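## Task

Pick up the red mint tin from the middle shelf of the low bookcase and set it on the bookcase's top surface. The robot must not tip over or finish leaning, or the task fails. The tin must sit on the top on its own at the end; if only the robot's grip keeps it there, it does not count.

## Robot and tools

ROBOT. A simulated Hello Robot Stretch 4, about 1.6 m tall. It has one arm: an omni-wheel base (rim within 0.23 m of the base origin), a lift sliding on a mast, an arm that telescopes forward, a three-joint wrist and a two-finger gripper. Cameras: head_camera, head_left_camera, head_right_camera (fisheye) and wrist_camera. Loose objects may occasionally get nudged by something.

FRAMES. Base frame: origin on the floor below the base centre, x forward, y left, z up. hand_pose is reported in this frame as a point between the open fingertips; with all wrist joints at 0 its axes line up with the base frame, and its printed value may be slightly off. The odometry frame is where the base frame was when the scene began; base_odometry counts wheel rotation only, so slipping shows as travel. Heading runs -3.142 to 3.142, left positive.

execute_actions. Argument "actions": a list holding exactly one action, or empty (then it only reports state and images). Optional "cameras": list of camera names, or "all"/null/omitted for every camera, [] for none. An action holds "base", "joints" or both, plus optional "pace" and "contact_limits"; or it holds only "end_of_arm". Motions in one action start together.
- base: one command only, an offset from where the base last reported itself. {"translate_m": d} drives straight, metres, forward positive, -2 to 2. {"strafe_m": d} slides sideways, metres, left positive, -2 to 2. {"rotate_rad": d} spins in place, radians, counter-clockwise positive, -3.2 to 3.2.
- joints: an object keyed by joint name, each value an absolute target. lift_m 0 to 1.2 (m). arm_m 0 to 0.55 (m extension). wrist_yaw_rad -1.134 to 4.276 (0 points forward, positive turns left, 3.14 tucked back; past 3.4 the arm may block it). wrist_pitch_rad -1.117 to 4.259 (0 level, 1.57 pointing down). wrist_roll_rad -1.117 to 4.259 (0 keeps fingers level; positive rotates clockwise viewed from behind). gripper_m -0.038 to 0.141, the fingertip gap in metres; negative presses the tips together. Tolerances for done: lift and arm ±0.004, yaw and roll ±0.02, pitch ±0.05, gripper ±0.004. Out-of-range joint targets are clipped and flagged; any other bad value or unknown key rejects the whole call with no motion. Joints or base you omit may keep pushing toward an earlier target without showing it.
- pace: "slow", "default", "fast" or "max" (base up to 0.1/0.3/0.4/0.6 m/s and 1/2/3/4 rad/s). With lift above 0.2 the base is slowed further, down to 0.3 m/s and 1 rad/s at full height.
- contact_limits: {"arm_m": v}, v from 0 (gentlest) to 0.75 (firmest), default 0.5; how hard the arm may push before it halts.
- end_of_arm: "enable_torque" re-powers any wrist or gripper motor that shut itself off.
Start of scene: sending lift_m 0.4 with wrist_yaw_rad 0 unfolds the wrist.

wait: {"seconds": 0 to 10}; commands nothing and returns the same report as an empty action.

zoom_image: {"camera": name, "region": [x0, y0, x1, y1]} in pixels of that camera's last full image, top-left origin, at most 504 by 504. Image sizes: head_camera 420x560, head_left/right 420x672, wrist_camera 616x392.

finished_scene: {"scene": n} with the current scene's number; irreversible. Its result says whether the goal held and gives the next task. A reply with no tool call ends everything.

RESULT LINES. pictures lists the cameras in image order. lidar_m: 12 distances in metres from the base origin, 30-degree sectors, first straight ahead then counter-clockwise (4th left, 7th rear, 10th right); "-" means nothing seen or closer than 0.25 m; it sees from about 0.15 m up, may miss glass and thin legs. wrist_depth_mm: 7x7 grid of median depths, 100 to 2000 mm, "-" for invalid; the robot's own parts appear. turned_by_wheels vs turned_by_imu: a gap over about 0.1 rad means a collision or slip, and heading error is roughly their difference. base_tilt in degrees (forward, right positive), with a fixed bias up to about 1.5. motor_effort: percent of max, positive toward higher joint values, bracket = peak during last action; noisy with fixed offsets; wheel motors positive means turning right. A loaded level gripper shifts wrist_pitch effort away from 0. on_its_own reports what the call did not command; "held at" is a joint's held target.
Statuses: "done" (for the base, wheels turned the full amount even if slipping); "off_target"; "contact_stop_at_<key>" (the part went slack; a slack lift may sag, slack wheels may roll); "limit_stop_at_<name>", including limit_stop_at_tilt (leaning over 6 degrees; lift, arm and wheels go slack and ignore commands until upright) and limit_stop_at_own_body (about to hit itself; move away, and lift/arm may be slack); "torque_fault" (a wrist or gripper motor maxed out and went limp; send enable_torque). After a stop-type status the old target is dropped. If a result reports a stop, the remaining execute_actions, wait and finished_scene calls in that same reply are skipped.

GRIPPING. Close to a gripper_m below the object's width; deeper values squeeze harder and pull the object inward by up to a third of the difference. Neither the reading nor "done" proves a grasp; a firm grip at a target of 0 or above shows as a clear gripper effort change. Tips jammed on a surface below: raise the lift. Tilting the gripper up (pitch below -0.2) while rolled (roll below -0.4 or above 4) risks self-collision stops.

AVOID. Tipping: don't drive or turn with over 1 kg held and arm_m above 0.2, especially at fast paces; strong sustained pushes or pulls, high grips and high contact limits also risk it. Avoid drops, slips, slams, hard hits, forceful pressing and torque faults. Release the object so it rests on the top by itself before ending the scene.

Each tool is called as name(argument=value, ...), one argument or row to a line, values as JSON.

## Session

execute_actions(
  actions=[],
)

Scene clock: 0.00 s.
base_odometry: x=+0.000 y=+0.000 heading=+0.000 (m, m, rad; odometry frame)
turned_by_wheels: +0.000 (rad since the last result)
turned_by_imu: +0.000 (rad since the last result)
base_tilt: forward=+0.3 right=-0.1 (deg)
lidar_m: 0.63 0.69 1.41 2.89 2.82 3.15 3.18 1.19 0.85 0.81 0.90 0.67
base_status: not commanded
joint_positions: lift_m=+0.156 arm_m=+0.000 wrist_yaw_rad=+3.197 wrist_pitch_rad=+0.019 wrist_roll_rad=-0.011 gripper_m=+0.057
joint_status: not commanded
motor_effort: lift_m=+21 arm_m=+0 wrist_yaw_rad=+0 wrist_pitch_rad=-8 wrist_roll_rad=+0 gripper_m=-4 wheel_0=+0 wheel_1=+0 wheel_2=+0 (%)
hand_pose: x=-0.1217 y=+0.0714 z=+0.3286 quat_wxyz=(-0.028, -0.009, -0.006, +1.000) (m; base frame)
wrist_depth_mm: - 139 139 - - - - / - 107 138 - - - - / - 111 138 - - - - / - 131 157 - - - - / 198 1618 - - - - - / 217 1366 199 1366 195 1308 1255 / 216 891 891 110 878 798 854
pictures: head_camera, head_left_camera, head_right_camera, wrist_camera
Images, in order (width x height): head_camera 420x560, head_left_camera 420x672, head_right_camera 420x672, wrist_camera 616x392.

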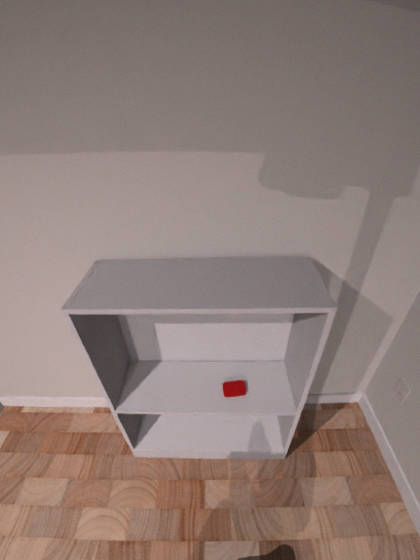

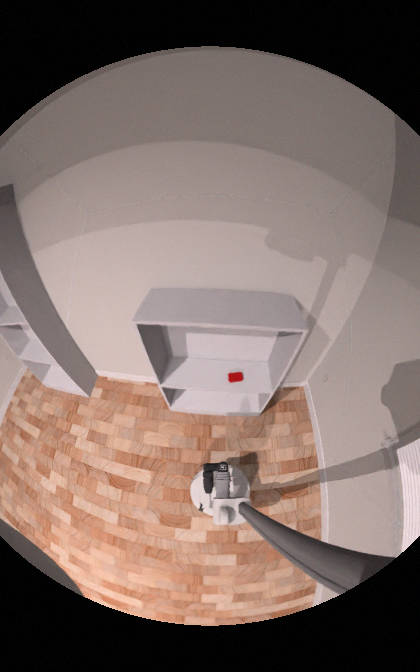

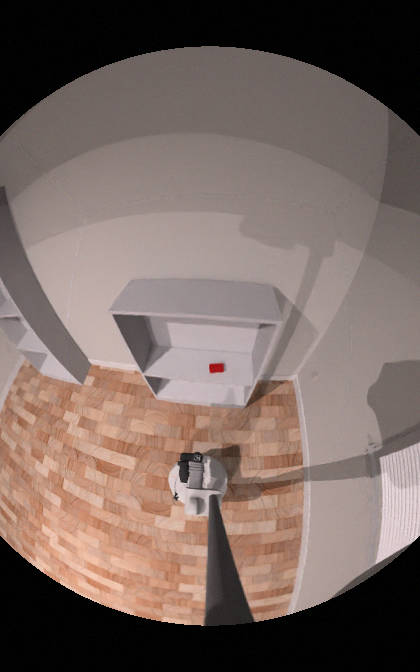

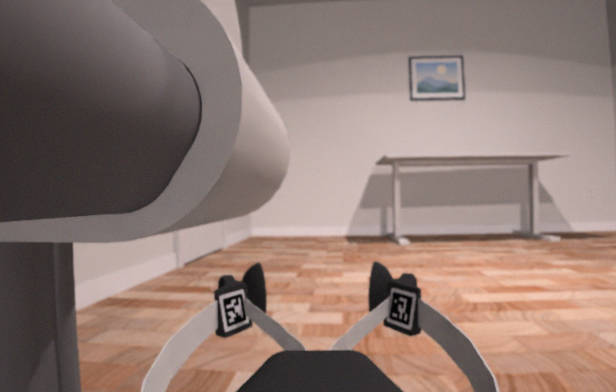

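execute_actions(
  actions=[
    {"joints":{"lift_m":0.4,"wrist_yaw_rad":0,"gripper_m":0.141},"pace":"fast"},
  ],
  cameras=["head_camera","wrist_camera"],
)

Scene clock: 5.27 s.
base_odometry: x=+0.000 y=+0.000 heading=+0.000 (m, m, rad; odometry frame)
turned_by_wheels: +0.000 (rad since the last result)
turned_by_imu: +0.000 (rad since the last result)
base_tilt: forward=+0.2 right=-0.3 (deg)
lidar_m: 0.64 0.69 1.42 2.89 2.82 3.16 3.17 1.21 0.85 0.82 0.90 0.66
base_status: not commanded
joint_positions: lift_m=+0.400 arm_m=+0.000 wrist_yaw_rad=+0.000 wrist_pitch_rad=+0.019 wrist_roll_rad=-0.011 gripper_m=+0.141
joint_status: all done
motor_effort: lift_m=+26(26) arm_m=+0(0) wrist_yaw_rad=-2(4) wrist_pitch_rad=-7(8) wrist_roll_rad=+0(2) gripper_m=+0(3) wheel_0=+0(0) wheel_1=+0(0) wheel_2=+0(0) (%)
hand_pose: x=+0.4596 y=-0.0873 z=+0.5724 quat_wxyz=(+1.000, -0.005, +0.009, +0.000) (m; base frame)
wrist_depth_mm: 715 707 707 691 683 539 715 / 715 715 699 691 676 549 715 / 732 707 707 699 683 559 723 / 715 723 707 691 683 564 715 / 707 715 699 699 683 517 715 / 500 439 430 496 500 207 715 / 699 707 707 110 683 469 564
pictures: head_camera, wrist_camera
Images, in order (width x height): head_camera 420x560, wrist_camera 616x392.

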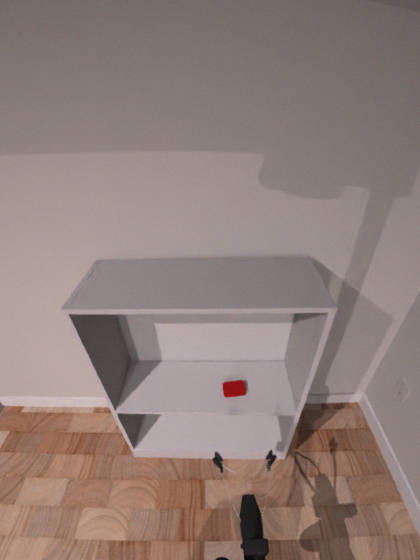

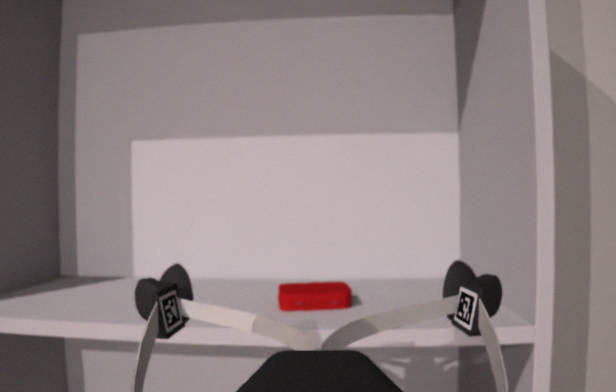

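execute_actions(
  actions=[
    {"joints":{"lift_m":0.43,"wrist_pitch_rad":0.35,"arm_m":0.2},"pace":"fast"},
  ],
  cameras=["head_camera","wrist_camera"],
)

Scene clock: 13.13 s.
base_odometry: x=+0.000 y=+0.000 heading=+0.000 (m, m, rad; odometry frame)
turned_by_wheels: +0.000 (rad since the last result)
turned_by_imu: +0.000 (rad since the last result)
base_tilt: forward=+0.3 right=-0.1 (deg)
lidar_m: 0.64 0.69 1.42 2.90 2.82 3.16 3.16 1.19 0.85 0.82 0.91 0.67
base_status: not commanded
joint_positions: lift_m=+0.430 arm_m=+0.199 wrist_yaw_rad=+0.000 wrist_pitch_rad=+0.352 wrist_roll_rad=-0.011 gripper_m=+0.141
joint_status: all done
motor_effort: lift_m=+26(29) arm_m=+8(9) wrist_yaw_rad=-2(2) wrist_pitch_rad=-7(7) wrist_roll_rad=-1(0) gripper_m=-1(0) wheel_0=+0(0) wheel_1=+0(0) wheel_2=+0(0) (%)
hand_pose: x=+0.6404 y=-0.0874 z=+0.5083 quat_wxyz=(+0.985, -0.005, +0.175, +0.001) (m; base frame)
wrist_depth_mm: 452 449 442 439 430 427 394 / 473 466 462 459 452 442 387 / 500 492 488 480 473 466 394 / 496 488 480 473 469 459 384 / 338 338 336 314 324 325 320 / 270 257 256 256 253 207 246 / 627 615 609 110 585 564 397
pictures: head_camera, wrist_camera
Images, in order (width x height): head_camera 420x560, wrist_camera 616x392.

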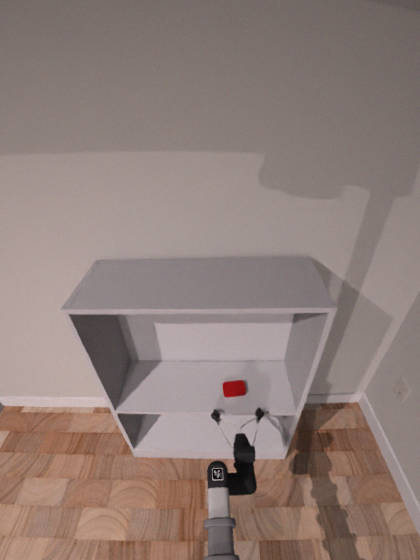

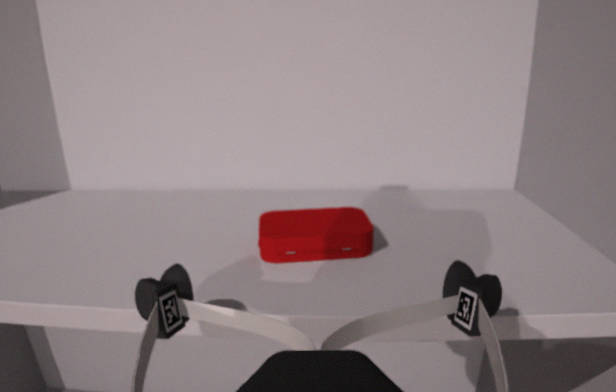

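execute_actions(
  actions=[
    {"joints":{"lift_m":0.413,"arm_m":0.32}},
  ],
  cameras=["wrist_camera"],
)

Scene clock: 19.90 s.
base_odometry: x=+0.000 y=+0.000 heading=+0.000 (m, m, rad; odometry frame)
turned_by_wheels: +0.000 (rad since the last result)
turned_by_imu: +0.000 (rad since the last result)
base_tilt: forward=+0.4 right=-0.1 (deg)
lidar_m: 0.63 0.69 1.41 2.90 2.83 3.15 3.16 1.20 0.86 0.81 0.92 0.66
base_status: not commanded
joint_positions: lift_m=+0.414 arm_m=+0.318 wrist_yaw_rad=-0.004 wrist_pitch_rad=+0.344 wrist_roll_rad=-0.011 gripper_m=+0.141
joint_status: all done
motor_effort: lift_m=+11(17) arm_m=+10(11) wrist_yaw_rad=+11(11) wrist_pitch_rad=+15(16) wrist_roll_rad=+2(2) gripper_m=+0(1) wheel_0=+0(0) wheel_1=-1(0) wheel_2=-1(1) (%)
hand_pose: x=+0.7603 y=-0.0884 z=+0.4947 quat_wxyz=(+0.985, -0.005, +0.171, -0.001) (m; base frame)
wrist_depth_mm: 336 334 334 329 324 320 314 / 351 351 347 343 338 332 329 / 370 366 364 357 353 347 345 / 389 387 379 375 370 366 362 / 317 319 317 315 310 306 301 / 240 213 213 202 211 196 230 / 198 193 194 110 192 190 193
pictures: wrist_camera
Images, in order (width x height): wrist_camera 616x392.

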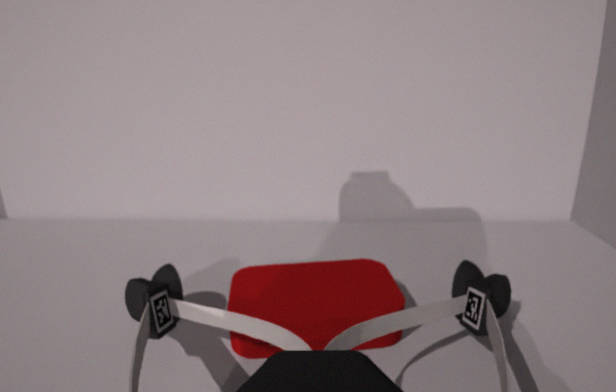

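Tips are touching the shelf; raise slightly.

execute_actions(
  actions=[
    {"joints":{"lift_m":0.422,"arm_m":0.31}},
  ],
  cameras=[],
)

execute_actions(
  actions=[
    {"joints":{"gripper_m":0.055}},
  ],
  cameras=["wrist_camera"],
)

execute_actions(
  actions=[
    {"joints":{"lift_m":0.46}},
  ],
  cameras=["wrist_camera"],
)

Scene clock: 25.47 s.
base_odometry: x=+0.000 y=+0.000 heading=+0.000 (m, m, rad; odometry frame)
turned_by_wheels: +0.000 (rad since the last result)
turned_by_imu: +0.000 (rad since the last result)
base_tilt: forward=+0.4 right=-0.1 (deg)
lidar_m: 0.63 0.69 1.40 2.91 2.80 3.17 3.16 1.21 0.86 0.80 0.90 0.65
base_status: not commanded
joint_positions: lift_m=+0.422 arm_m=+0.311 wrist_yaw_rad=+0.000 wrist_pitch_rad=+0.352 wrist_roll_rad=-0.011 gripper_m=+0.141
joint_status: all done
motor_effort: lift_m=+27(27) arm_m=-8(7) wrist_yaw_rad=+1(10) wrist_pitch_rad=-6(16) wrist_roll_rad=+2(0) gripper_m=+0(1) wheel_0=+0(0) wheel_1=+1(0) wheel_2=-1(1) (%)
hand_pose: x=+0.7531 y=-0.0875 z=+0.5003 quat_wxyz=(+0.985, -0.005, +0.175, +0.001) (m; base frame)
wrist_depth_mm: 343 340 336 332 327 324 320 / 359 355 351 345 342 338 334 / 379 375 368 364 359 355 349 / 397 389 384 382 377 373 368 / 319 319 317 315 310 306 301 / 242 221 216 206 213 206 232 / 201 195 204 110 200 191 195
pictures: none
No camera images: the call's "cameras" was empty. Leave "cameras" out to get every camera's image.

Scene clock: 27.33 s.
base_odometry: x=+0.000 y=+0.000 heading=+0.000 (m, m, rad; odometry frame)
turned_by_wheels: +0.000 (rad since the last result)
turned_by_imu: +0.000 (rad since the last result)
base_tilt: forward=+0.2 right=-0.2 (deg)
lidar_m: 0.64 0.68 1.43 2.89 2.80 3.15 3.18 1.18 0.83 0.81 0.91 0.66
base_status: not commanded
joint_positions: lift_m=+0.422 arm_m=+0.311 wrist_yaw_rad=+0.000 wrist_pitch_rad=+0.353 wrist_roll_rad=-0.011 gripper_m=+0.055
joint_status: all done
motor_effort: lift_m=+27(27) arm_m=-8(8) wrist_yaw_rad=+0(0) wrist_pitch_rad=-9(9) wrist_roll_rad=+1(2) gripper_m=-23(23) wheel_0=+0(0) wheel_1=+0(1) wheel_2=-1(1) (%)
hand_pose: x=+0.7530 y=-0.0874 z=+0.5000 quat_wxyz=(+0.984, -0.005, +0.176, +0.001) (m; base frame)
wrist_depth_mm: 343 342 334 332 327 322 320 / 359 355 353 347 343 336 332 / 382 373 370 366 359 355 349 / 399 392 387 382 377 373 366 / 319 317 317 314 310 306 301 / 241 242 194 202 199 213 231 / 201 194 195 110 193 189 195
pictures: wrist_camera
Images, in order (width x height): wrist_camera 616x392.

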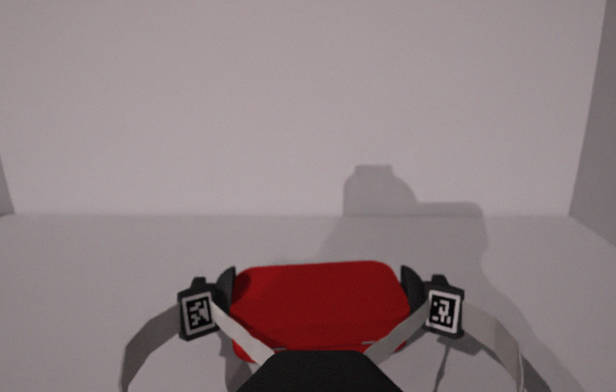

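Scene clock: 28.33 s.
base_odometry: x=+0.000 y=+0.000 heading=+0.000 (m, m, rad; odometry frame)
turned_by_wheels: +0.000 (rad since the last result)
turned_by_imu: +0.000 (rad since the last result)
base_tilt: forward=+0.4 right=-0.2 (deg)
lidar_m: 0.63 0.68 1.41 2.91 2.80 3.17 3.16 1.21 0.86 0.82 0.91 0.65
base_status: not commanded
joint_positions: lift_m=+0.460 arm_m=+0.311 wrist_yaw_rad=+0.000 wrist_pitch_rad=+0.353 wrist_roll_rad=-0.011 gripper_m=+0.055
joint_status: all done
motor_effort: lift_m=+27(29) arm_m=-8(8) wrist_yaw_rad=+0(0) wrist_pitch_rad=-9(10) wrist_roll_rad=+2(1) gripper_m=-23(23) wheel_0=+0(0) wheel_1=+0(0) wheel_2=-1(1) (%)
hand_pose: x=+0.7530 y=-0.0874 z=+0.5379 quat_wxyz=(+0.984, -0.005, +0.176, +0.001) (m; base frame)
wrist_depth_mm: 343 342 338 334 329 324 319 / 359 353 353 349 342 338 334 / 377 375 368 364 359 353 349 / 402 394 389 384 377 373 368 / 399 402 397 394 389 384 366 / 303 304 193 202 200 268 293 / 253 245 246 110 235 238 240
pictures: wrist_camera
Images, in order (width x height): wrist_camera 616x392.

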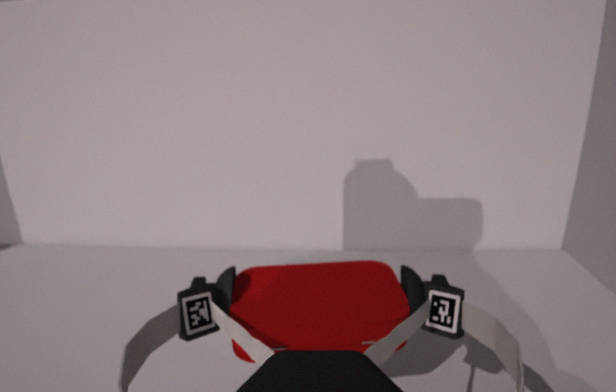

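execute_actions(
  actions=[
    {"joints":{"lift_m":0.65,"arm_m":0.1}},
  ],
  cameras=[],
)

execute_actions(
  actions=[
    {"joints":{"lift_m":1.02},"pace":"fast"},
  ],
  cameras=["wrist_camera","head_camera"],
)

Scene clock: 33.90 s.
base_odometry: x=+0.000 y=+0.000 heading=+0.000 (m, m, rad; odometry frame)
turned_by_wheels: +0.000 (rad since the last result)
turned_by_imu: +0.000 (rad since the last result)
base_tilt: forward=+0.2 right=-0.2 (deg)
lidar_m: 0.64 0.69 1.39 2.89 2.80 3.15 3.16 1.19 0.86 0.82 0.91 0.66
base_status: not commanded
joint_positions: lift_m=+0.650 arm_m=+0.101 wrist_yaw_rad=+0.000 wrist_pitch_rad=+0.353 wrist_roll_rad=-0.011 gripper_m=+0.055
joint_status: all done
motor_effort: lift_m=+27(28) arm_m=-7(7) wrist_yaw_rad=+1(0) wrist_pitch_rad=-10(11) wrist_roll_rad=+2(2) gripper_m=-23(23) wheel_0=+0(0) wheel_1=+0(0) wheel_2=-1(1) (%)
hand_pose: x=+0.5429 y=-0.0875 z=+0.7279 quat_wxyz=(+0.984, -0.005, +0.176, +0.001) (m; base frame)
wrist_depth_mm: 549 539 535 530 521 508 384 / 569 564 559 554 549 530 379 / 603 591 585 580 569 554 384 / 634 627 615 603 603 569 384 / 668 668 647 634 634 574 382 / 621 621 194 202 200 445 382 / 512 500 500 110 477 473 387
pictures: none
No camera images: the call's "cameras" was empty. Leave "cameras" out to get every camera's image.

Scene clock: 35.90 s.
base_odometry: x=+0.000 y=+0.000 heading=+0.000 (m, m, rad; odometry frame)
turned_by_wheels: +0.000 (rad since the last result)
turned_by_imu: +0.000 (rad since the last result)
base_tilt: forward=+0.3 right=-0.3 (deg)
lidar_m: 0.57 0.68 1.41 2.89 2.80 3.18 3.16 1.21 0.86 0.80 0.91 0.66
base_status: not commanded
joint_positions: lift_m=+1.020 arm_m=+0.101 wrist_yaw_rad=+0.000 wrist_pitch_rad=+0.353 wrist_roll_rad=-0.011 gripper_m=+0.055
joint_status: all done
motor_effort: lift_m=+26(27) arm_m=-8(8) wrist_yaw_rad=+0(0) wrist_pitch_rad=-10(10) wrist_roll_rad=+0(2) gripper_m=-22(21) wheel_0=+0(0) wheel_1=+0(0) wheel_2=-1(1) (%)
hand_pose: x=+0.5429 y=-0.0874 z=+1.0979 quat_wxyz=(+0.984, -0.005, +0.176, +0.001) (m; base frame)
wrist_depth_mm: 574 574 569 569 564 559 549 / 603 597 597 591 591 580 580 / 634 627 634 621 615 609 609 / 539 521 525 517 504 500 634 / 394 366 366 362 359 353 349 / 699 699 193 202 200 449 379 / 691 741 723 111 699 559 387
pictures: head_camera, wrist_camera
Images, in order (width x height): head_camera 420x560, wrist_camera 616x392.

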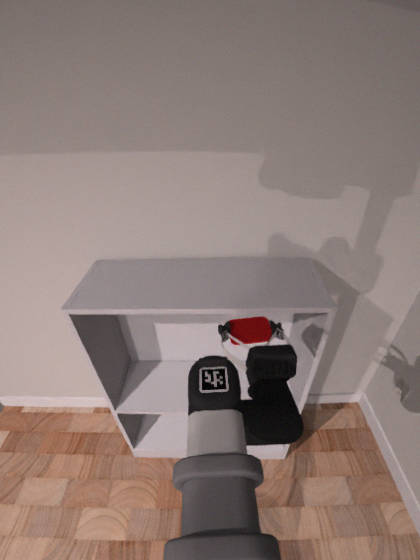

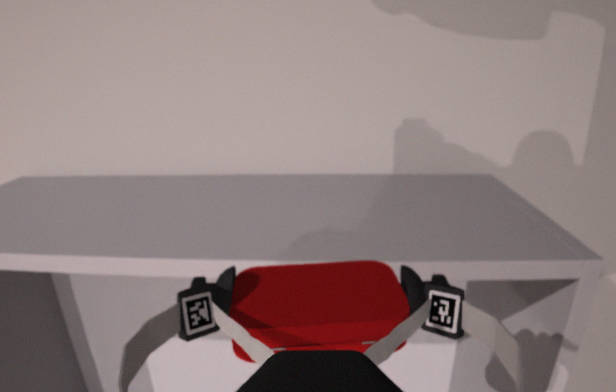

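execute_actions(
  actions=[
    {"joints":{"lift_m":1.03,"arm_m":0.32}},
  ],
  cameras=["wrist_camera"],
)

Scene clock: 40.70 s.
base_odometry: x=+0.000 y=+0.000 heading=+0.000 (m, m, rad; odometry frame)
turned_by_wheels: +0.000 (rad since the last result)
turned_by_imu: +0.000 (rad since the last result)
base_tilt: forward=+0.3 right=-0.3 (deg)
lidar_m: 0.64 0.67 1.41 2.88 2.80 3.17 3.16 1.21 0.86 0.82 0.90 0.65
base_status: not commanded
joint_positions: lift_m=+1.030 arm_m=+0.319 wrist_yaw_rad=+0.000 wrist_pitch_rad=+0.353 wrist_roll_rad=-0.011 gripper_m=+0.055
joint_status: all done
motor_effort: lift_m=+27(24) arm_m=+8(9) wrist_yaw_rad=-1(0) wrist_pitch_rad=-10(10) wrist_roll_rad=+3(1) gripper_m=-23(22) wheel_0=+0(0) wheel_1=+0(0) wheel_2=-1(1) (%)
hand_pose: x=+0.7602 y=-0.0874 z=+1.1080 quat_wxyz=(+0.984, -0.005, +0.176, +0.001) (m; base frame)
wrist_depth_mm: 370 370 368 366 364 359 357 / 387 387 384 382 379 377 373 / 410 404 404 402 397 394 392 / 433 430 424 421 418 415 413 / 384 389 384 382 379 370 366 / 294 296 193 202 200 259 283 / 244 236 239 110 226 230 232
pictures: wrist_camera
Images, in order (width x height): wrist_camera 616x392.

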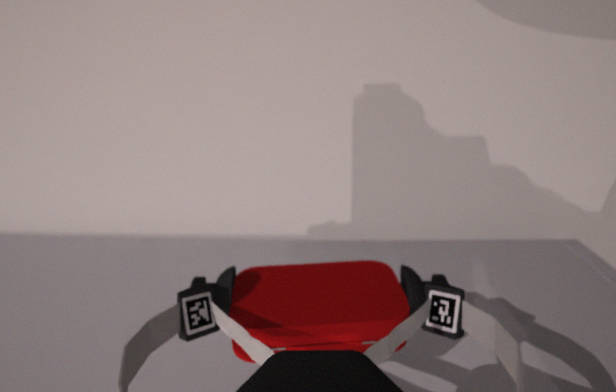

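execute_actions(
  actions=[
    {"joints":{"lift_m":0.999},"pace":"slow"},
  ],
  cameras=[],
)

execute_actions(
  actions=[
    {"joints":{"gripper_m":0.135}},
  ],
  cameras=[],
)

execute_actions(
  actions=[
    {"joints":{"lift_m":1.06,"arm_m":0.2},"pace":"fast"},
  ],
  cameras=["wrist_camera"],
)

Scene clock: 46.63 s.
base_odometry: x=+0.000 y=+0.000 heading=+0.000 (m, m, rad; odometry frame)
turned_by_wheels: +0.000 (rad since the last result)
turned_by_imu: +0.000 (rad since the last result)
base_tilt: forward=+0.2 right=-0.2 (deg)
lidar_m: 0.66 0.69 1.42 2.88 2.81 3.14 3.17 1.22 0.85 0.81 0.91 0.66
base_status: not commanded
joint_positions: lift_m=+0.999 arm_m=+0.319 wrist_yaw_rad=+0.000 wrist_pitch_rad=+0.353 wrist_roll_rad=-0.011 gripper_m=+0.055
joint_status: all done
motor_effort: lift_m=+16(29) arm_m=+8(8) wrist_yaw_rad=+0(0) wrist_pitch_rad=-10(10) wrist_roll_rad=+3(3) gripper_m=-22(22) wheel_0=+0(0) wheel_1=+0(0) wheel_2=-1(1) (%)
hand_pose: x=+0.7602 y=-0.0874 z=+1.0778 quat_wxyz=(+0.984, -0.005, +0.176, +0.001) (m; base frame)
wrist_depth_mm: 370 370 368 368 362 357 355 / 387 387 384 382 382 375 370 / 410 404 404 402 397 394 392 / 427 424 421 418 413 410 410 / 322 322 319 317 314 309 304 / 244 246 194 202 200 216 235 / 202 196 198 110 193 192 196
pictures: none
No camera images: the call's "cameras" was empty. Leave "cameras" out to get every camera's image.

Scene clock: 48.40 s.
base_odometry: x=+0.000 y=+0.000 heading=+0.000 (m, m, rad; odometry frame)
turned_by_wheels: +0.000 (rad since the last result)
turned_by_imu: +0.000 (rad since the last result)
base_tilt: forward=+0.4 right=-0.2 (deg)
lidar_m: 0.63 0.68 1.40 2.90 2.83 3.15 3.16 1.20 0.86 0.81 0.91 0.66
base_status: not commanded
joint_positions: lift_m=+0.999 arm_m=+0.319 wrist_yaw_rad=+0.000 wrist_pitch_rad=+0.353 wrist_roll_rad=-0.011 gripper_m=+0.135
joint_status: all done
motor_effort: lift_m=+16(16) arm_m=+8(8) wrist_yaw_rad=+0(1) wrist_pitch_rad=-8(10) wrist_roll_rad=-1(2) gripper_m=+0(24) wheel_0=+0(0) wheel_1=+0(1) wheel_2=-1(1) (%)
hand_pose: x=+0.7603 y=-0.0874 z=+1.0780 quat_wxyz=(+0.984, -0.005, +0.175, +0.001) (m; base frame)
wrist_depth_mm: 370 368 370 366 362 362 357 / 387 384 384 382 379 375 370 / 407 407 404 399 394 394 392 / 427 424 421 418 415 410 407 / 324 324 320 319 315 310 304 / 245 224 209 208 216 213 236 / 204 198 202 110 197 193 197
pictures: none
No camera images: the call's "cameras" was empty. Leave "cameras" out to get every camera's image.

Scene clock: 49.57 s.
base_odometry: x=+0.000 y=+0.000 heading=+0.000 (m, m, rad; odometry frame)
turned_by_wheels: +0.000 (rad since the last result)
turned_by_imu: +0.000 (rad since the last result)
base_tilt: forward=+0.4 right=-0.1 (deg)
lidar_m: 0.64 0.70 1.42 2.90 2.81 3.15 3.19 1.19 0.85 0.81 0.90 0.68
base_status: not commanded
joint_positions: lift_m=+1.060 arm_m=+0.201 wrist_yaw_rad=+0.000 wrist_pitch_rad=+0.352 wrist_roll_rad=-0.011 gripper_m=+0.135
joint_status: all done
motor_effort: lift_m=+26(29) arm_m=-7(9) wrist_yaw_rad=+1(2) wrist_pitch_rad=-7(8) wrist_roll_rad=+0(1) gripper_m=-1(0) wheel_0=+0(0) wheel_1=+0(0) wheel_2=-1(1) (%)
hand_pose: x=+0.6430 y=-0.0875 z=+1.1383 quat_wxyz=(+0.985, -0.005, +0.175, +0.001) (m; base frame)
wrist_depth_mm: 484 480 477 477 473 469 462 / 500 504 496 496 488 488 480 / 535 525 530 521 512 512 504 / 559 554 549 549 539 539 539 / 459 455 452 449 445 439 504 / 343 317 319 334 338 211 332 / 287 279 291 111 278 271 273
pictures: wrist_camera
Images, in order (width x height): wrist_camera 616x392.

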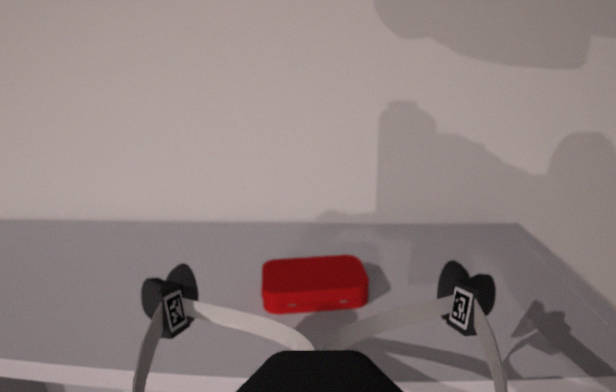

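finished_scene(
  scene=1,
)

The scene is finished: the task was done.


## Next scene

Pick up the orange multimeter from the middle shelf of the low bookcase and set it on the bookcase's top surface. The robot must not tip over or finish leaning, or the task fails. The multimeter must sit on the top on its own at the end; if only the robot's grip keeps it there, it does not count.

execute_actions(
  actions=[],
)

Scene clock: 0.00 s.
base_odometry: x=+0.000 y=+0.000 heading=+0.000 (m, m, rad; odometry frame)
turned_by_wheels: +0.000 (rad since the last result)
turned_by_imu: +0.000 (rad since the last result)
base_tilt: forward=+0.2 right=-0.2 (deg)
lidar_m: 0.65 0.66 1.36 2.43 2.96 3.34 3.86 1.29 0.89 0.85 0.92 0.70
base_status: not commanded
joint_positions: lift_m=+0.271 arm_m=+0.000 wrist_yaw_rad=+3.098 wrist_pitch_rad=+0.019 wrist_roll_rad=-0.011 gripper_m=+0.057
joint_status: not commanded
motor_effort: lift_m=+20 arm_m=+0 wrist_yaw_rad=-1 wrist_pitch_rad=-7 wrist_roll_rad=-2 gripper_m=-6 wheel_0=+0 wheel_1=+0 wheel_2=+0 (%)
hand_pose: x=-0.1133 y=+0.0998 z=+0.4438 quat_wxyz=(+0.022, -0.010, -0.005, +1.000) (m; base frame)
wrist_depth_mm: - 139 - - - - - / - 139 - - - - - / - 136 226 - - - - / 117 140 - - - - - / 1537 - - - - - - / 1499 1808 195 1756 192 1661 1576 / 1205 1138 1160 112 1182 1060 1098
pictures: head_camera, head_left_camera, head_right_camera, wrist_camera
Images, in order (width x height): head_camera 420x560, head_left_camera 420x672, head_right_camera 420x672, wrist_camera 616x392.

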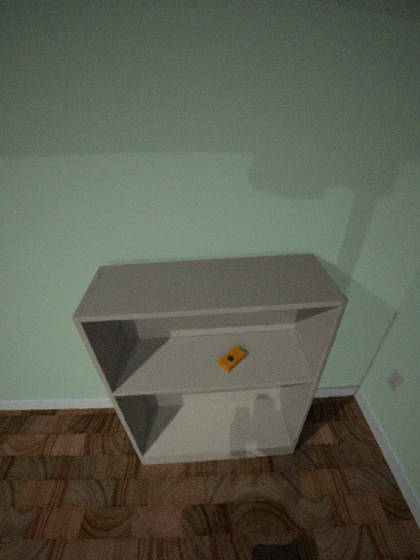

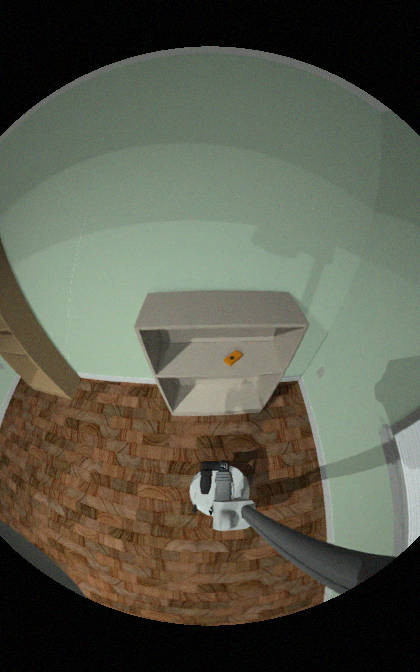

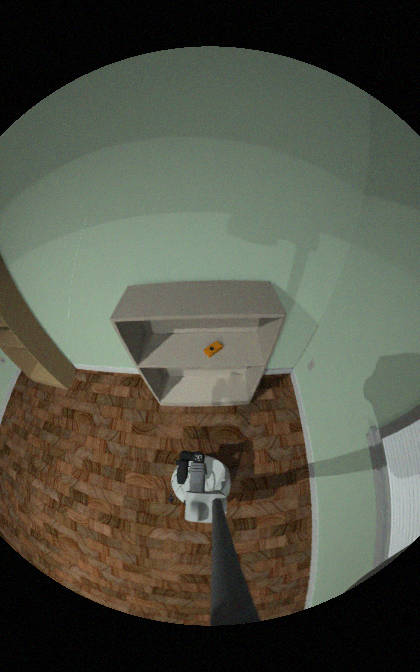

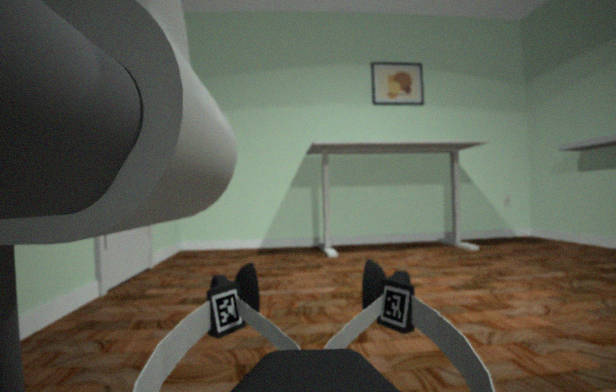

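execute_actions(
  actions=[
    {"joints":{"lift_m":0.68,"wrist_yaw_rad":0,"wrist_pitch_rad":0.35,"gripper_m":0.141,"arm_m":0.1},"pace":"fast"},
  ],
  cameras=["head_camera","wrist_camera"],
)

Scene clock: 5.90 s.
base_odometry: x=+0.000 y=+0.000 heading=+0.000 (m, m, rad; odometry frame)
turned_by_wheels: +0.000 (rad since the last result)
turned_by_imu: +0.000 (rad since the last result)
base_tilt: forward=+0.4 right=+0.0 (deg)
lidar_m: 0.64 0.67 1.37 2.45 2.95 3.34 3.85 1.32 0.88 0.85 0.92 0.70
base_status: not commanded
joint_positions: lift_m=+0.680 arm_m=+0.099 wrist_yaw_rad=+0.000 wrist_pitch_rad=+0.352 wrist_roll_rad=-0.011 gripper_m=+0.141
joint_status: all done
motor_effort: lift_m=+25(23) arm_m=+8(9) wrist_yaw_rad=+0(6) wrist_pitch_rad=-7(6) wrist_roll_rad=-1(0) gripper_m=+0(3) wheel_0=+0(0) wheel_1=+0(0) wheel_2=+0(0) (%)
hand_pose: x=+0.5403 y=-0.0873 z=+0.7583 quat_wxyz=(+0.985, -0.005, +0.175, +0.001) (m; base frame)
wrist_depth_mm: 517 525 535 544 549 535 399 / 539 549 559 569 574 544 399 / 569 574 585 597 603 559 407 / 591 603 603 609 627 535 410 / 466 462 449 442 449 442 402 / 389 213 373 384 379 212 427 / 691 707 715 112 750 559 449
pictures: head_camera, wrist_camera
Images, in order (width x height): head_camera 420x560, wrist_camera 616x392.

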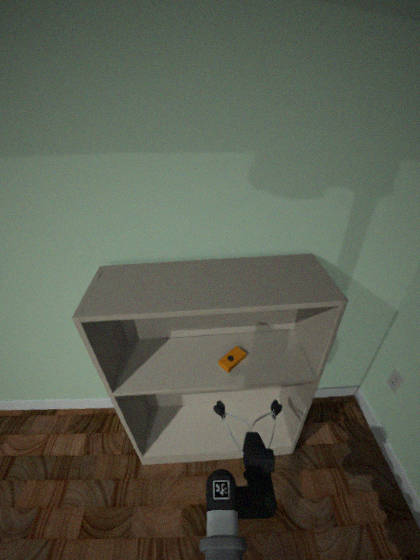

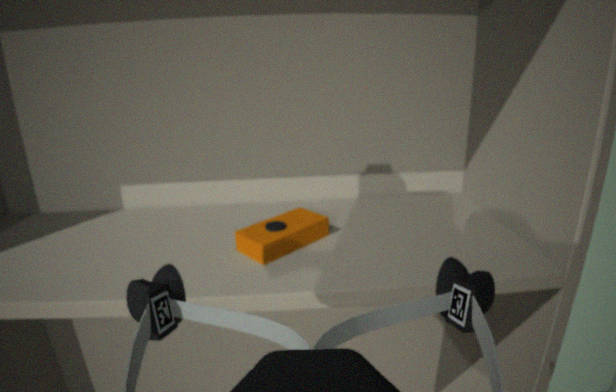

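execute_actions(
  actions=[
    {"base":{"strafe_m":0.197},"joints":{"wrist_yaw_rad":-0.77,"arm_m":0.46}},
  ],
  cameras=["head_camera","wrist_camera"],
)

Scene clock: 21.53 s.
base_odometry: x=+0.000 y=+0.197 heading=+0.000 (m, m, rad; odometry frame)
turned_by_wheels: +0.000 (rad since the last result)
turned_by_imu: +0.000 (rad since the last result)
base_tilt: forward=+0.2 right=-0.2 (deg)
lidar_m: 0.65 0.67 1.36 2.67 2.75 3.36 3.86 1.60 1.10 1.04 1.11 0.67
base_status: done
joint_positions: lift_m=+0.680 arm_m=+0.459 wrist_yaw_rad=-0.770 wrist_pitch_rad=+0.352 wrist_roll_rad=-0.011 gripper_m=+0.141
joint_status: all done
motor_effort: lift_m=+26(26) arm_m=+9(8) wrist_yaw_rad=-1(5) wrist_pitch_rad=-7(7) wrist_roll_rad=+1(1) gripper_m=+1(0) wheel_0=+0(7) wheel_1=+0(7) wheel_2=+0(1) (%)
hand_pose: x=+0.7630 y=-0.2512 z=+0.7583 quat_wxyz=(+0.913, +0.061, +0.164, -0.369) (m; base frame)
wrist_depth_mm: 241 277 336 415 473 399 359 / 248 286 347 433 488 415 368 / 255 296 362 452 512 433 384 / 263 306 375 473 535 449 404 / 270 312 389 452 449 439 424 / 277 213 322 310 317 211 866 / 276 283 296 112 290 286 931
pictures: head_camera, wrist_camera
Images, in order (width x height): head_camera 420x560, wrist_camera 616x392.

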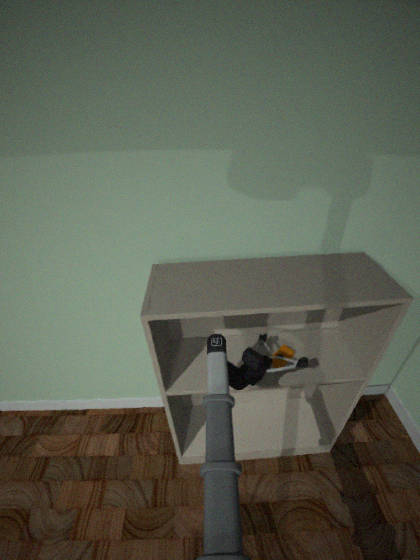

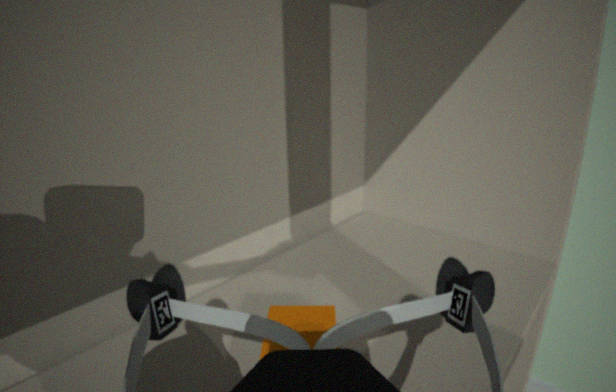

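execute_actions(
  actions=[
    {"base":{"strafe_m":0.012},"joints":{"lift_m":0.617,"gripper_m":0.1}},
  ],
  cameras=["wrist_camera"],
)

Scene clock: 25.23 s.
base_odometry: x=+0.000 y=+0.209 heading=+0.000 (m, m, rad; odometry frame)
turned_by_wheels: +0.000 (rad since the last result)
turned_by_imu: +0.000 (rad since the last result)
base_tilt: forward=+0.3 right=-0.2 (deg)
lidar_m: 0.62 0.66 1.37 2.65 2.75 3.36 3.88 1.62 1.11 1.06 1.14 0.70
base_status: done
joint_positions: lift_m=+0.617 arm_m=+0.459 wrist_yaw_rad=-0.770 wrist_pitch_rad=+0.352 wrist_roll_rad=-0.011 gripper_m=+0.100
joint_status: all done
motor_effort: lift_m=+16(22) arm_m=+9(9) wrist_yaw_rad=+0(1) wrist_pitch_rad=-7(7) wrist_roll_rad=+4(0) gripper_m=-2(0) wheel_0=+0(5) wheel_1=+1(7) wheel_2=+0(1) (%)
hand_pose: x=+0.7630 y=-0.2512 z=+0.6961 quat_wxyz=(+0.913, +0.061, +0.164, -0.369) (m; base frame)
wrist_depth_mm: 240 277 334 415 477 413 366 / 247 286 345 433 492 427 377 / 254 297 359 449 521 442 394 / 262 304 373 433 445 433 407 / 268 307 324 270 319 312 421 / 247 249 198 208 199 241 878 / 206 199 209 112 205 207 931
pictures: wrist_camera
Images, in order (width x height): wrist_camera 616x392.

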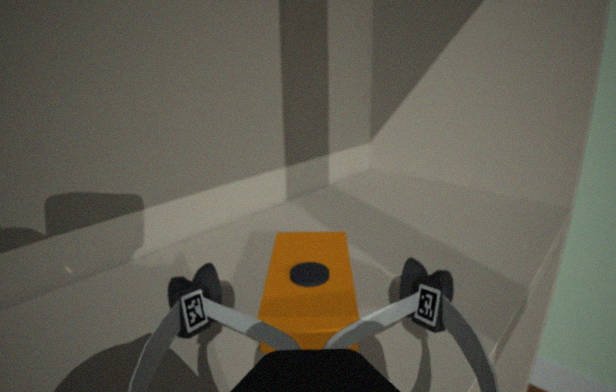

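execute_actions(
  actions=[
    {"joints":{"gripper_m":0.005}},
  ],
  cameras=[],
)

execute_actions(
  actions=[
    {"joints":{"lift_m":0.65}},
  ],
  cameras=["wrist_camera"],
)

Scene clock: 31.03 s.
base_odometry: x=+0.000 y=+0.209 heading=+0.000 (m, m, rad; odometry frame)
turned_by_wheels: +0.000 (rad since the last result)
turned_by_imu: +0.000 (rad since the last result)
base_tilt: forward=+0.3 right=+0.0 (deg)
lidar_m: 0.64 0.66 1.36 2.65 2.74 3.35 3.87 1.61 1.12 1.05 1.13 0.67
base_status: not commanded
joint_positions: lift_m=+0.617 arm_m=+0.459 wrist_yaw_rad=-0.770 wrist_pitch_rad=+0.353 wrist_roll_rad=-0.011 gripper_m=+0.006
joint_status: all done
motor_effort: lift_m=+16(16) arm_m=+9(9) wrist_yaw_rad=-1(0) wrist_pitch_rad=-9(10) wrist_roll_rad=+1(1) gripper_m=-24(24) wheel_0=+0(0) wheel_1=+1(1) wheel_2=+0(0) (%)
hand_pose: x=+0.7629 y=-0.2512 z=+0.6959 quat_wxyz=(+0.913, +0.061, +0.165, -0.369) (m; base frame)
wrist_depth_mm: 240 277 334 415 477 413 366 / 247 286 345 433 496 427 379 / 254 296 359 452 521 445 394 / 262 304 375 433 445 433 402 / 270 304 324 259 317 310 418 / 246 247 186 200 186 241 878 / 204 191 200 112 198 195 931
pictures: none
No camera images: the call's "cameras" was empty. Leave "cameras" out to get every camera's image.

Scene clock: 31.97 s.
base_odometry: x=+0.000 y=+0.209 heading=+0.000 (m, m, rad; odometry frame)
turned_by_wheels: +0.000 (rad since the last result)
turned_by_imu: +0.000 (rad since the last result)
base_tilt: forward=+0.2 right=-0.2 (deg)
lidar_m: 0.64 0.67 1.37 2.65 2.74 3.34 3.87 1.61 1.11 1.05 1.13 0.67
base_status: not commanded
joint_positions: lift_m=+0.650 arm_m=+0.459 wrist_yaw_rad=-0.770 wrist_pitch_rad=+0.353 wrist_roll_rad=-0.011 gripper_m=+0.006
joint_status: all done
motor_effort: lift_m=+26(25) arm_m=+9(9) wrist_yaw_rad=+0(1) wrist_pitch_rad=-10(10) wrist_roll_rad=+3(1) gripper_m=-26(26) wheel_0=+0(0) wheel_1=+1(1) wheel_2=+0(0) (%)
hand_pose: x=+0.7629 y=-0.2512 z=+0.7280 quat_wxyz=(+0.913, +0.061, +0.165, -0.369) (m; base frame)
wrist_depth_mm: 240 277 334 415 480 413 366 / 247 286 345 433 496 430 379 / 254 296 359 452 525 442 394 / 262 306 373 469 508 459 415 / 268 314 370 259 384 379 421 / 273 300 186 200 186 290 878 / 249 231 243 112 240 232 931
pictures: wrist_camera
Images, in order (width x height): wrist_camera 616x392.

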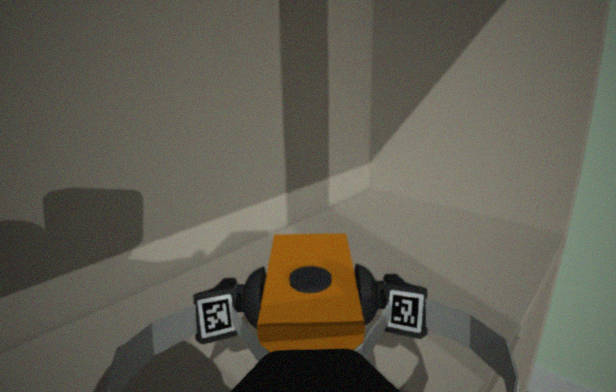

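execute_actions(
  actions=[
    {"joints":{"lift_m":0.7,"arm_m":0.2}},
  ],
  cameras=[],
)

execute_actions(
  actions=[
    {"joints":{"lift_m":1.04},"pace":"fast"},
  ],
  cameras=["wrist_camera"],
)

Scene clock: 38.03 s.
base_odometry: x=+0.000 y=+0.209 heading=+0.000 (m, m, rad; odometry frame)
turned_by_wheels: +0.000 (rad since the last result)
turned_by_imu: +0.000 (rad since the last result)
base_tilt: forward=+0.2 right=-0.2 (deg)
lidar_m: 0.63 0.65 1.37 2.66 2.70 3.35 3.89 1.61 1.12 1.07 1.14 0.60
base_status: not commanded
joint_positions: lift_m=+0.700 arm_m=+0.202 wrist_yaw_rad=-0.770 wrist_pitch_rad=+0.353 wrist_roll_rad=-0.011 gripper_m=+0.006
joint_status: all done
motor_effort: lift_m=+26(28) arm_m=-8(8) wrist_yaw_rad=+1(0) wrist_pitch_rad=-10(10) wrist_roll_rad=+3(4) gripper_m=-26(25) wheel_0=+0(0) wheel_1=+1(1) wheel_2=+0(0) (%)
hand_pose: x=+0.5058 y=-0.2512 z=+0.7779 quat_wxyz=(+0.913, +0.061, +0.165, -0.369) (m; base frame)
wrist_depth_mm: 449 512 621 591 960 878 778 / 459 535 647 621 1008 917 798 / 473 554 668 654 1042 946 820 / 488 569 654 647 1098 991 866 / 480 504 504 259 1160 1008 878 / 382 384 186 200 186 1025 917 / 319 306 750 111 1205 1025 946
pictures: none
No camera images: the call's "cameras" was empty. Leave "cameras" out to get every camera's image.

Scene clock: 39.97 s.
base_odometry: x=+0.000 y=+0.209 heading=+0.000 (m, m, rad; odometry frame)
turned_by_wheels: +0.000 (rad since the last result)
turned_by_imu: +0.000 (rad since the last result)
base_tilt: forward=+0.4 right=+0.0 (deg)
lidar_m: 0.64 0.66 1.37 2.65 2.74 3.36 3.87 1.62 1.13 1.06 1.13 0.59
base_status: not commanded
joint_positions: lift_m=+1.040 arm_m=+0.202 wrist_yaw_rad=-0.770 wrist_pitch_rad=+0.353 wrist_roll_rad=-0.011 gripper_m=+0.006
joint_status: all done
motor_effort: lift_m=+26(23) arm_m=-8(8) wrist_yaw_rad=+1(1) wrist_pitch_rad=-10(10) wrist_roll_rad=+0(1) gripper_m=-26(25) wheel_0=+0(0) wheel_1=+1(1) wheel_2=+0(0) (%)
hand_pose: x=+0.5058 y=-0.2512 z=+1.1179 quat_wxyz=(+0.913, +0.061, +0.165, -0.369) (m; base frame)
wrist_depth_mm: 504 569 683 842 991 878 768 / 517 585 715 878 1060 904 798 / 530 609 741 917 1098 946 831 / 539 585 574 569 1118 991 854 / 407 410 407 259 1160 1025 891 / 310 327 186 200 186 1008 917 / 282 430 741 112 1281 1042 960
pictures: wrist_camera
Images, in order (width x height): wrist_camera 616x392.

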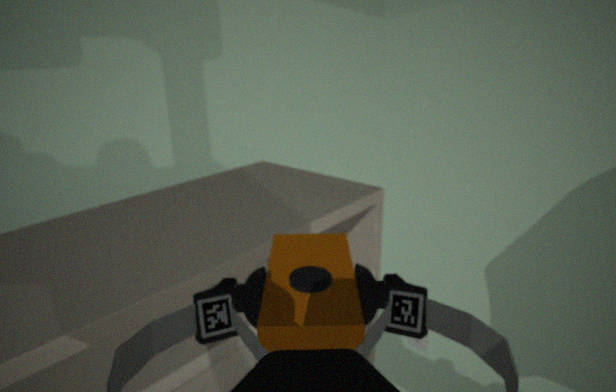

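Clearance about 0.04.

execute_actions(
  actions=[
    {"joints":{"lift_m":1.025,"arm_m":0.47}},
  ],
  cameras=[],
)

Scene clock: 46.13 s.
base_odometry: x=+0.000 y=+0.209 heading=+0.000 (m, m, rad; odometry frame)
turned_by_wheels: +0.000 (rad since the last result)
turned_by_imu: +0.000 (rad since the last result)
base_tilt: forward=+0.3 right=-0.2 (deg)
lidar_m: 0.63 0.65 1.35 2.66 2.75 3.34 3.87 1.63 1.11 1.05 1.15 0.68
base_status: not commanded
joint_positions: lift_m=+1.025 arm_m=+0.468 wrist_yaw_rad=-0.770 wrist_pitch_rad=+0.353 wrist_roll_rad=-0.011 gripper_m=+0.006
joint_status: all done
motor_effort: lift_m=+16(22) arm_m=+9(10) wrist_yaw_rad=-1(1) wrist_pitch_rad=-10(10) wrist_roll_rad=+1(1) gripper_m=-26(25) wheel_0=+0(0) wheel_1=+1(1) wheel_2=+0(0) (%)
hand_pose: x=+0.7729 y=-0.2511 z=+1.1038 quat_wxyz=(+0.913, +0.061, +0.165, -0.369) (m; base frame)
wrist_depth_mm: 286 327 392 480 627 842 768 / 293 340 407 500 661 866 798 / 301 351 421 525 691 904 820 / 310 362 439 512 521 917 842 / 319 368 373 259 368 359 379 / 310 287 187 200 187 278 647 / 237 221 231 112 229 218 917
pictures: none
No camera images: the call's "cameras" was empty. Leave "cameras" out to get every camera's image.

execute_actions(
  actions=[
    {"joints":{"lift_m":1.002},"pace":"slow"},
  ],
  cameras=[],
)

execute_actions(
  actions=[
    {"joints":{"gripper_m":0.09}},
  ],
  cameras=[],
)

execute_actions(
  actions=[
    {"joints":{"lift_m":1.08},"pace":"fast"},
  ],
  cameras=["wrist_camera","head_camera"],
)

Scene clock: 52.13 s.
base_odometry: x=+0.000 y=+0.209 heading=+0.000 (m, m, rad; odometry frame)
turned_by_wheels: +0.000 (rad since the last result)
turned_by_imu: +0.000 (rad since the last result)
base_tilt: forward=+0.2 right=-0.1 (deg)
lidar_m: 0.62 0.66 1.39 2.64 2.75 3.35 3.87 1.64 1.10 1.06 1.13 0.65
base_status: not commanded
joint_positions: lift_m=+1.002 arm_m=+0.468 wrist_yaw_rad=-0.770 wrist_pitch_rad=+0.353 wrist_roll_rad=-0.011 gripper_m=+0.006
joint_status: all done
motor_effort: lift_m=+16(14) arm_m=+9(9) wrist_yaw_rad=+0(0) wrist_pitch_rad=-10(10) wrist_roll_rad=+3(1) gripper_m=-26(24) wheel_0=+0(0) wheel_1=+0(1) wheel_2=+0(0) (%)
hand_pose: x=+0.7729 y=-0.2511 z=+1.0808 quat_wxyz=(+0.913, +0.061, +0.165, -0.369) (m; base frame)
wrist_depth_mm: 286 327 389 480 627 831 778 / 293 340 407 500 654 866 788 / 301 349 424 525 699 917 820 / 310 362 430 455 449 442 820 / 319 345 325 259 319 312 349 / 248 249 186 200 186 240 654 / 206 191 202 112 198 190 917
pictures: none
No camera images: the call's "cameras" was empty. Leave "cameras" out to get every camera's image.

Scene clock: 53.77 s.
base_odometry: x=+0.000 y=+0.209 heading=+0.000 (m, m, rad; odometry frame)
turned_by_wheels: +0.000 (rad since the last result)
turned_by_imu: +0.000 (rad since the last result)
base_tilt: forward=+0.3 right=-0.2 (deg)
lidar_m: 0.63 0.66 1.37 2.64 2.74 3.36 3.87 1.62 1.12 1.04 1.14 0.68
base_status: not commanded
joint_positions: lift_m=+1.002 arm_m=+0.468 wrist_yaw_rad=-0.770 wrist_pitch_rad=+0.353 wrist_roll_rad=-0.011 gripper_m=+0.090
joint_status: all done
motor_effort: lift_m=+15(16) arm_m=+9(9) wrist_yaw_rad=-1(1) wrist_pitch_rad=-9(10) wrist_roll_rad=+3(0) gripper_m=-1(24) wheel_0=+0(0) wheel_1=+1(1) wheel_2=+0(0) (%)
hand_pose: x=+0.7729 y=-0.2512 z=+1.0809 quat_wxyz=(+0.913, +0.061, +0.165, -0.369) (m; base frame)
wrist_depth_mm: 286 327 392 484 627 820 768 / 293 340 407 504 661 854 798 / 303 351 421 525 699 904 820 / 310 362 433 455 449 445 820 / 319 345 327 271 319 314 351 / 249 250 198 208 198 240 654 / 207 197 210 112 206 197 917
pictures: none
No camera images: the call's "cameras" was empty. Leave "cameras" out to get every camera's image.

Scene clock: 54.83 s.
base_odometry: x=+0.000 y=+0.209 heading=+0.000 (m, m, rad; odometry frame)
turned_by_wheels: +0.000 (rad since the last result)
turned_by_imu: +0.000 (rad since the last result)
base_tilt: forward=+0.3 right=-0.2 (deg)
lidar_m: 0.63 0.64 1.35 2.66 2.74 3.35 3.87 1.61 1.11 1.05 1.12 0.70
base_status: not commanded
joint_positions: lift_m=+1.080 arm_m=+0.468 wrist_yaw_rad=-0.770 wrist_pitch_rad=+0.353 wrist_roll_rad=-0.011 gripper_m=+0.090
joint_status: all done
motor_effort: lift_m=+25(31) arm_m=+9(9) wrist_yaw_rad=-1(0) wrist_pitch_rad=-8(9) wrist_roll_rad=+0(3) gripper_m=-3(1) wheel_0=+0(0) wheel_1=+1(1) wheel_2=+0(0) (%)
hand_pose: x=+0.7730 y=-0.2512 z=+1.1582 quat_wxyz=(+0.913, +0.061, +0.165, -0.369) (m; base frame)
wrist_depth_mm: 285 327 392 480 627 831 768 / 291 338 407 504 661 866 798 / 301 349 421 525 699 904 820 / 312 362 439 549 750 960 842 / 319 373 442 512 484 477 842 / 329 379 197 377 198 366 654 / 329 298 317 112 312 294 917
pictures: head_camera, wrist_camera
Images, in order (width x height): head_camera 420x560, wrist_camera 616x392.

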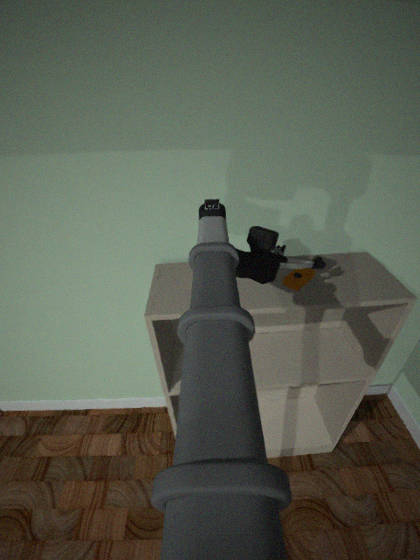

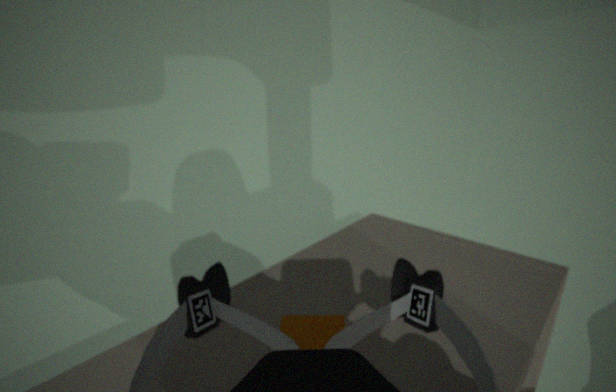

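finished_scene(
  scene=2,
)

The scene is finished: the task was done.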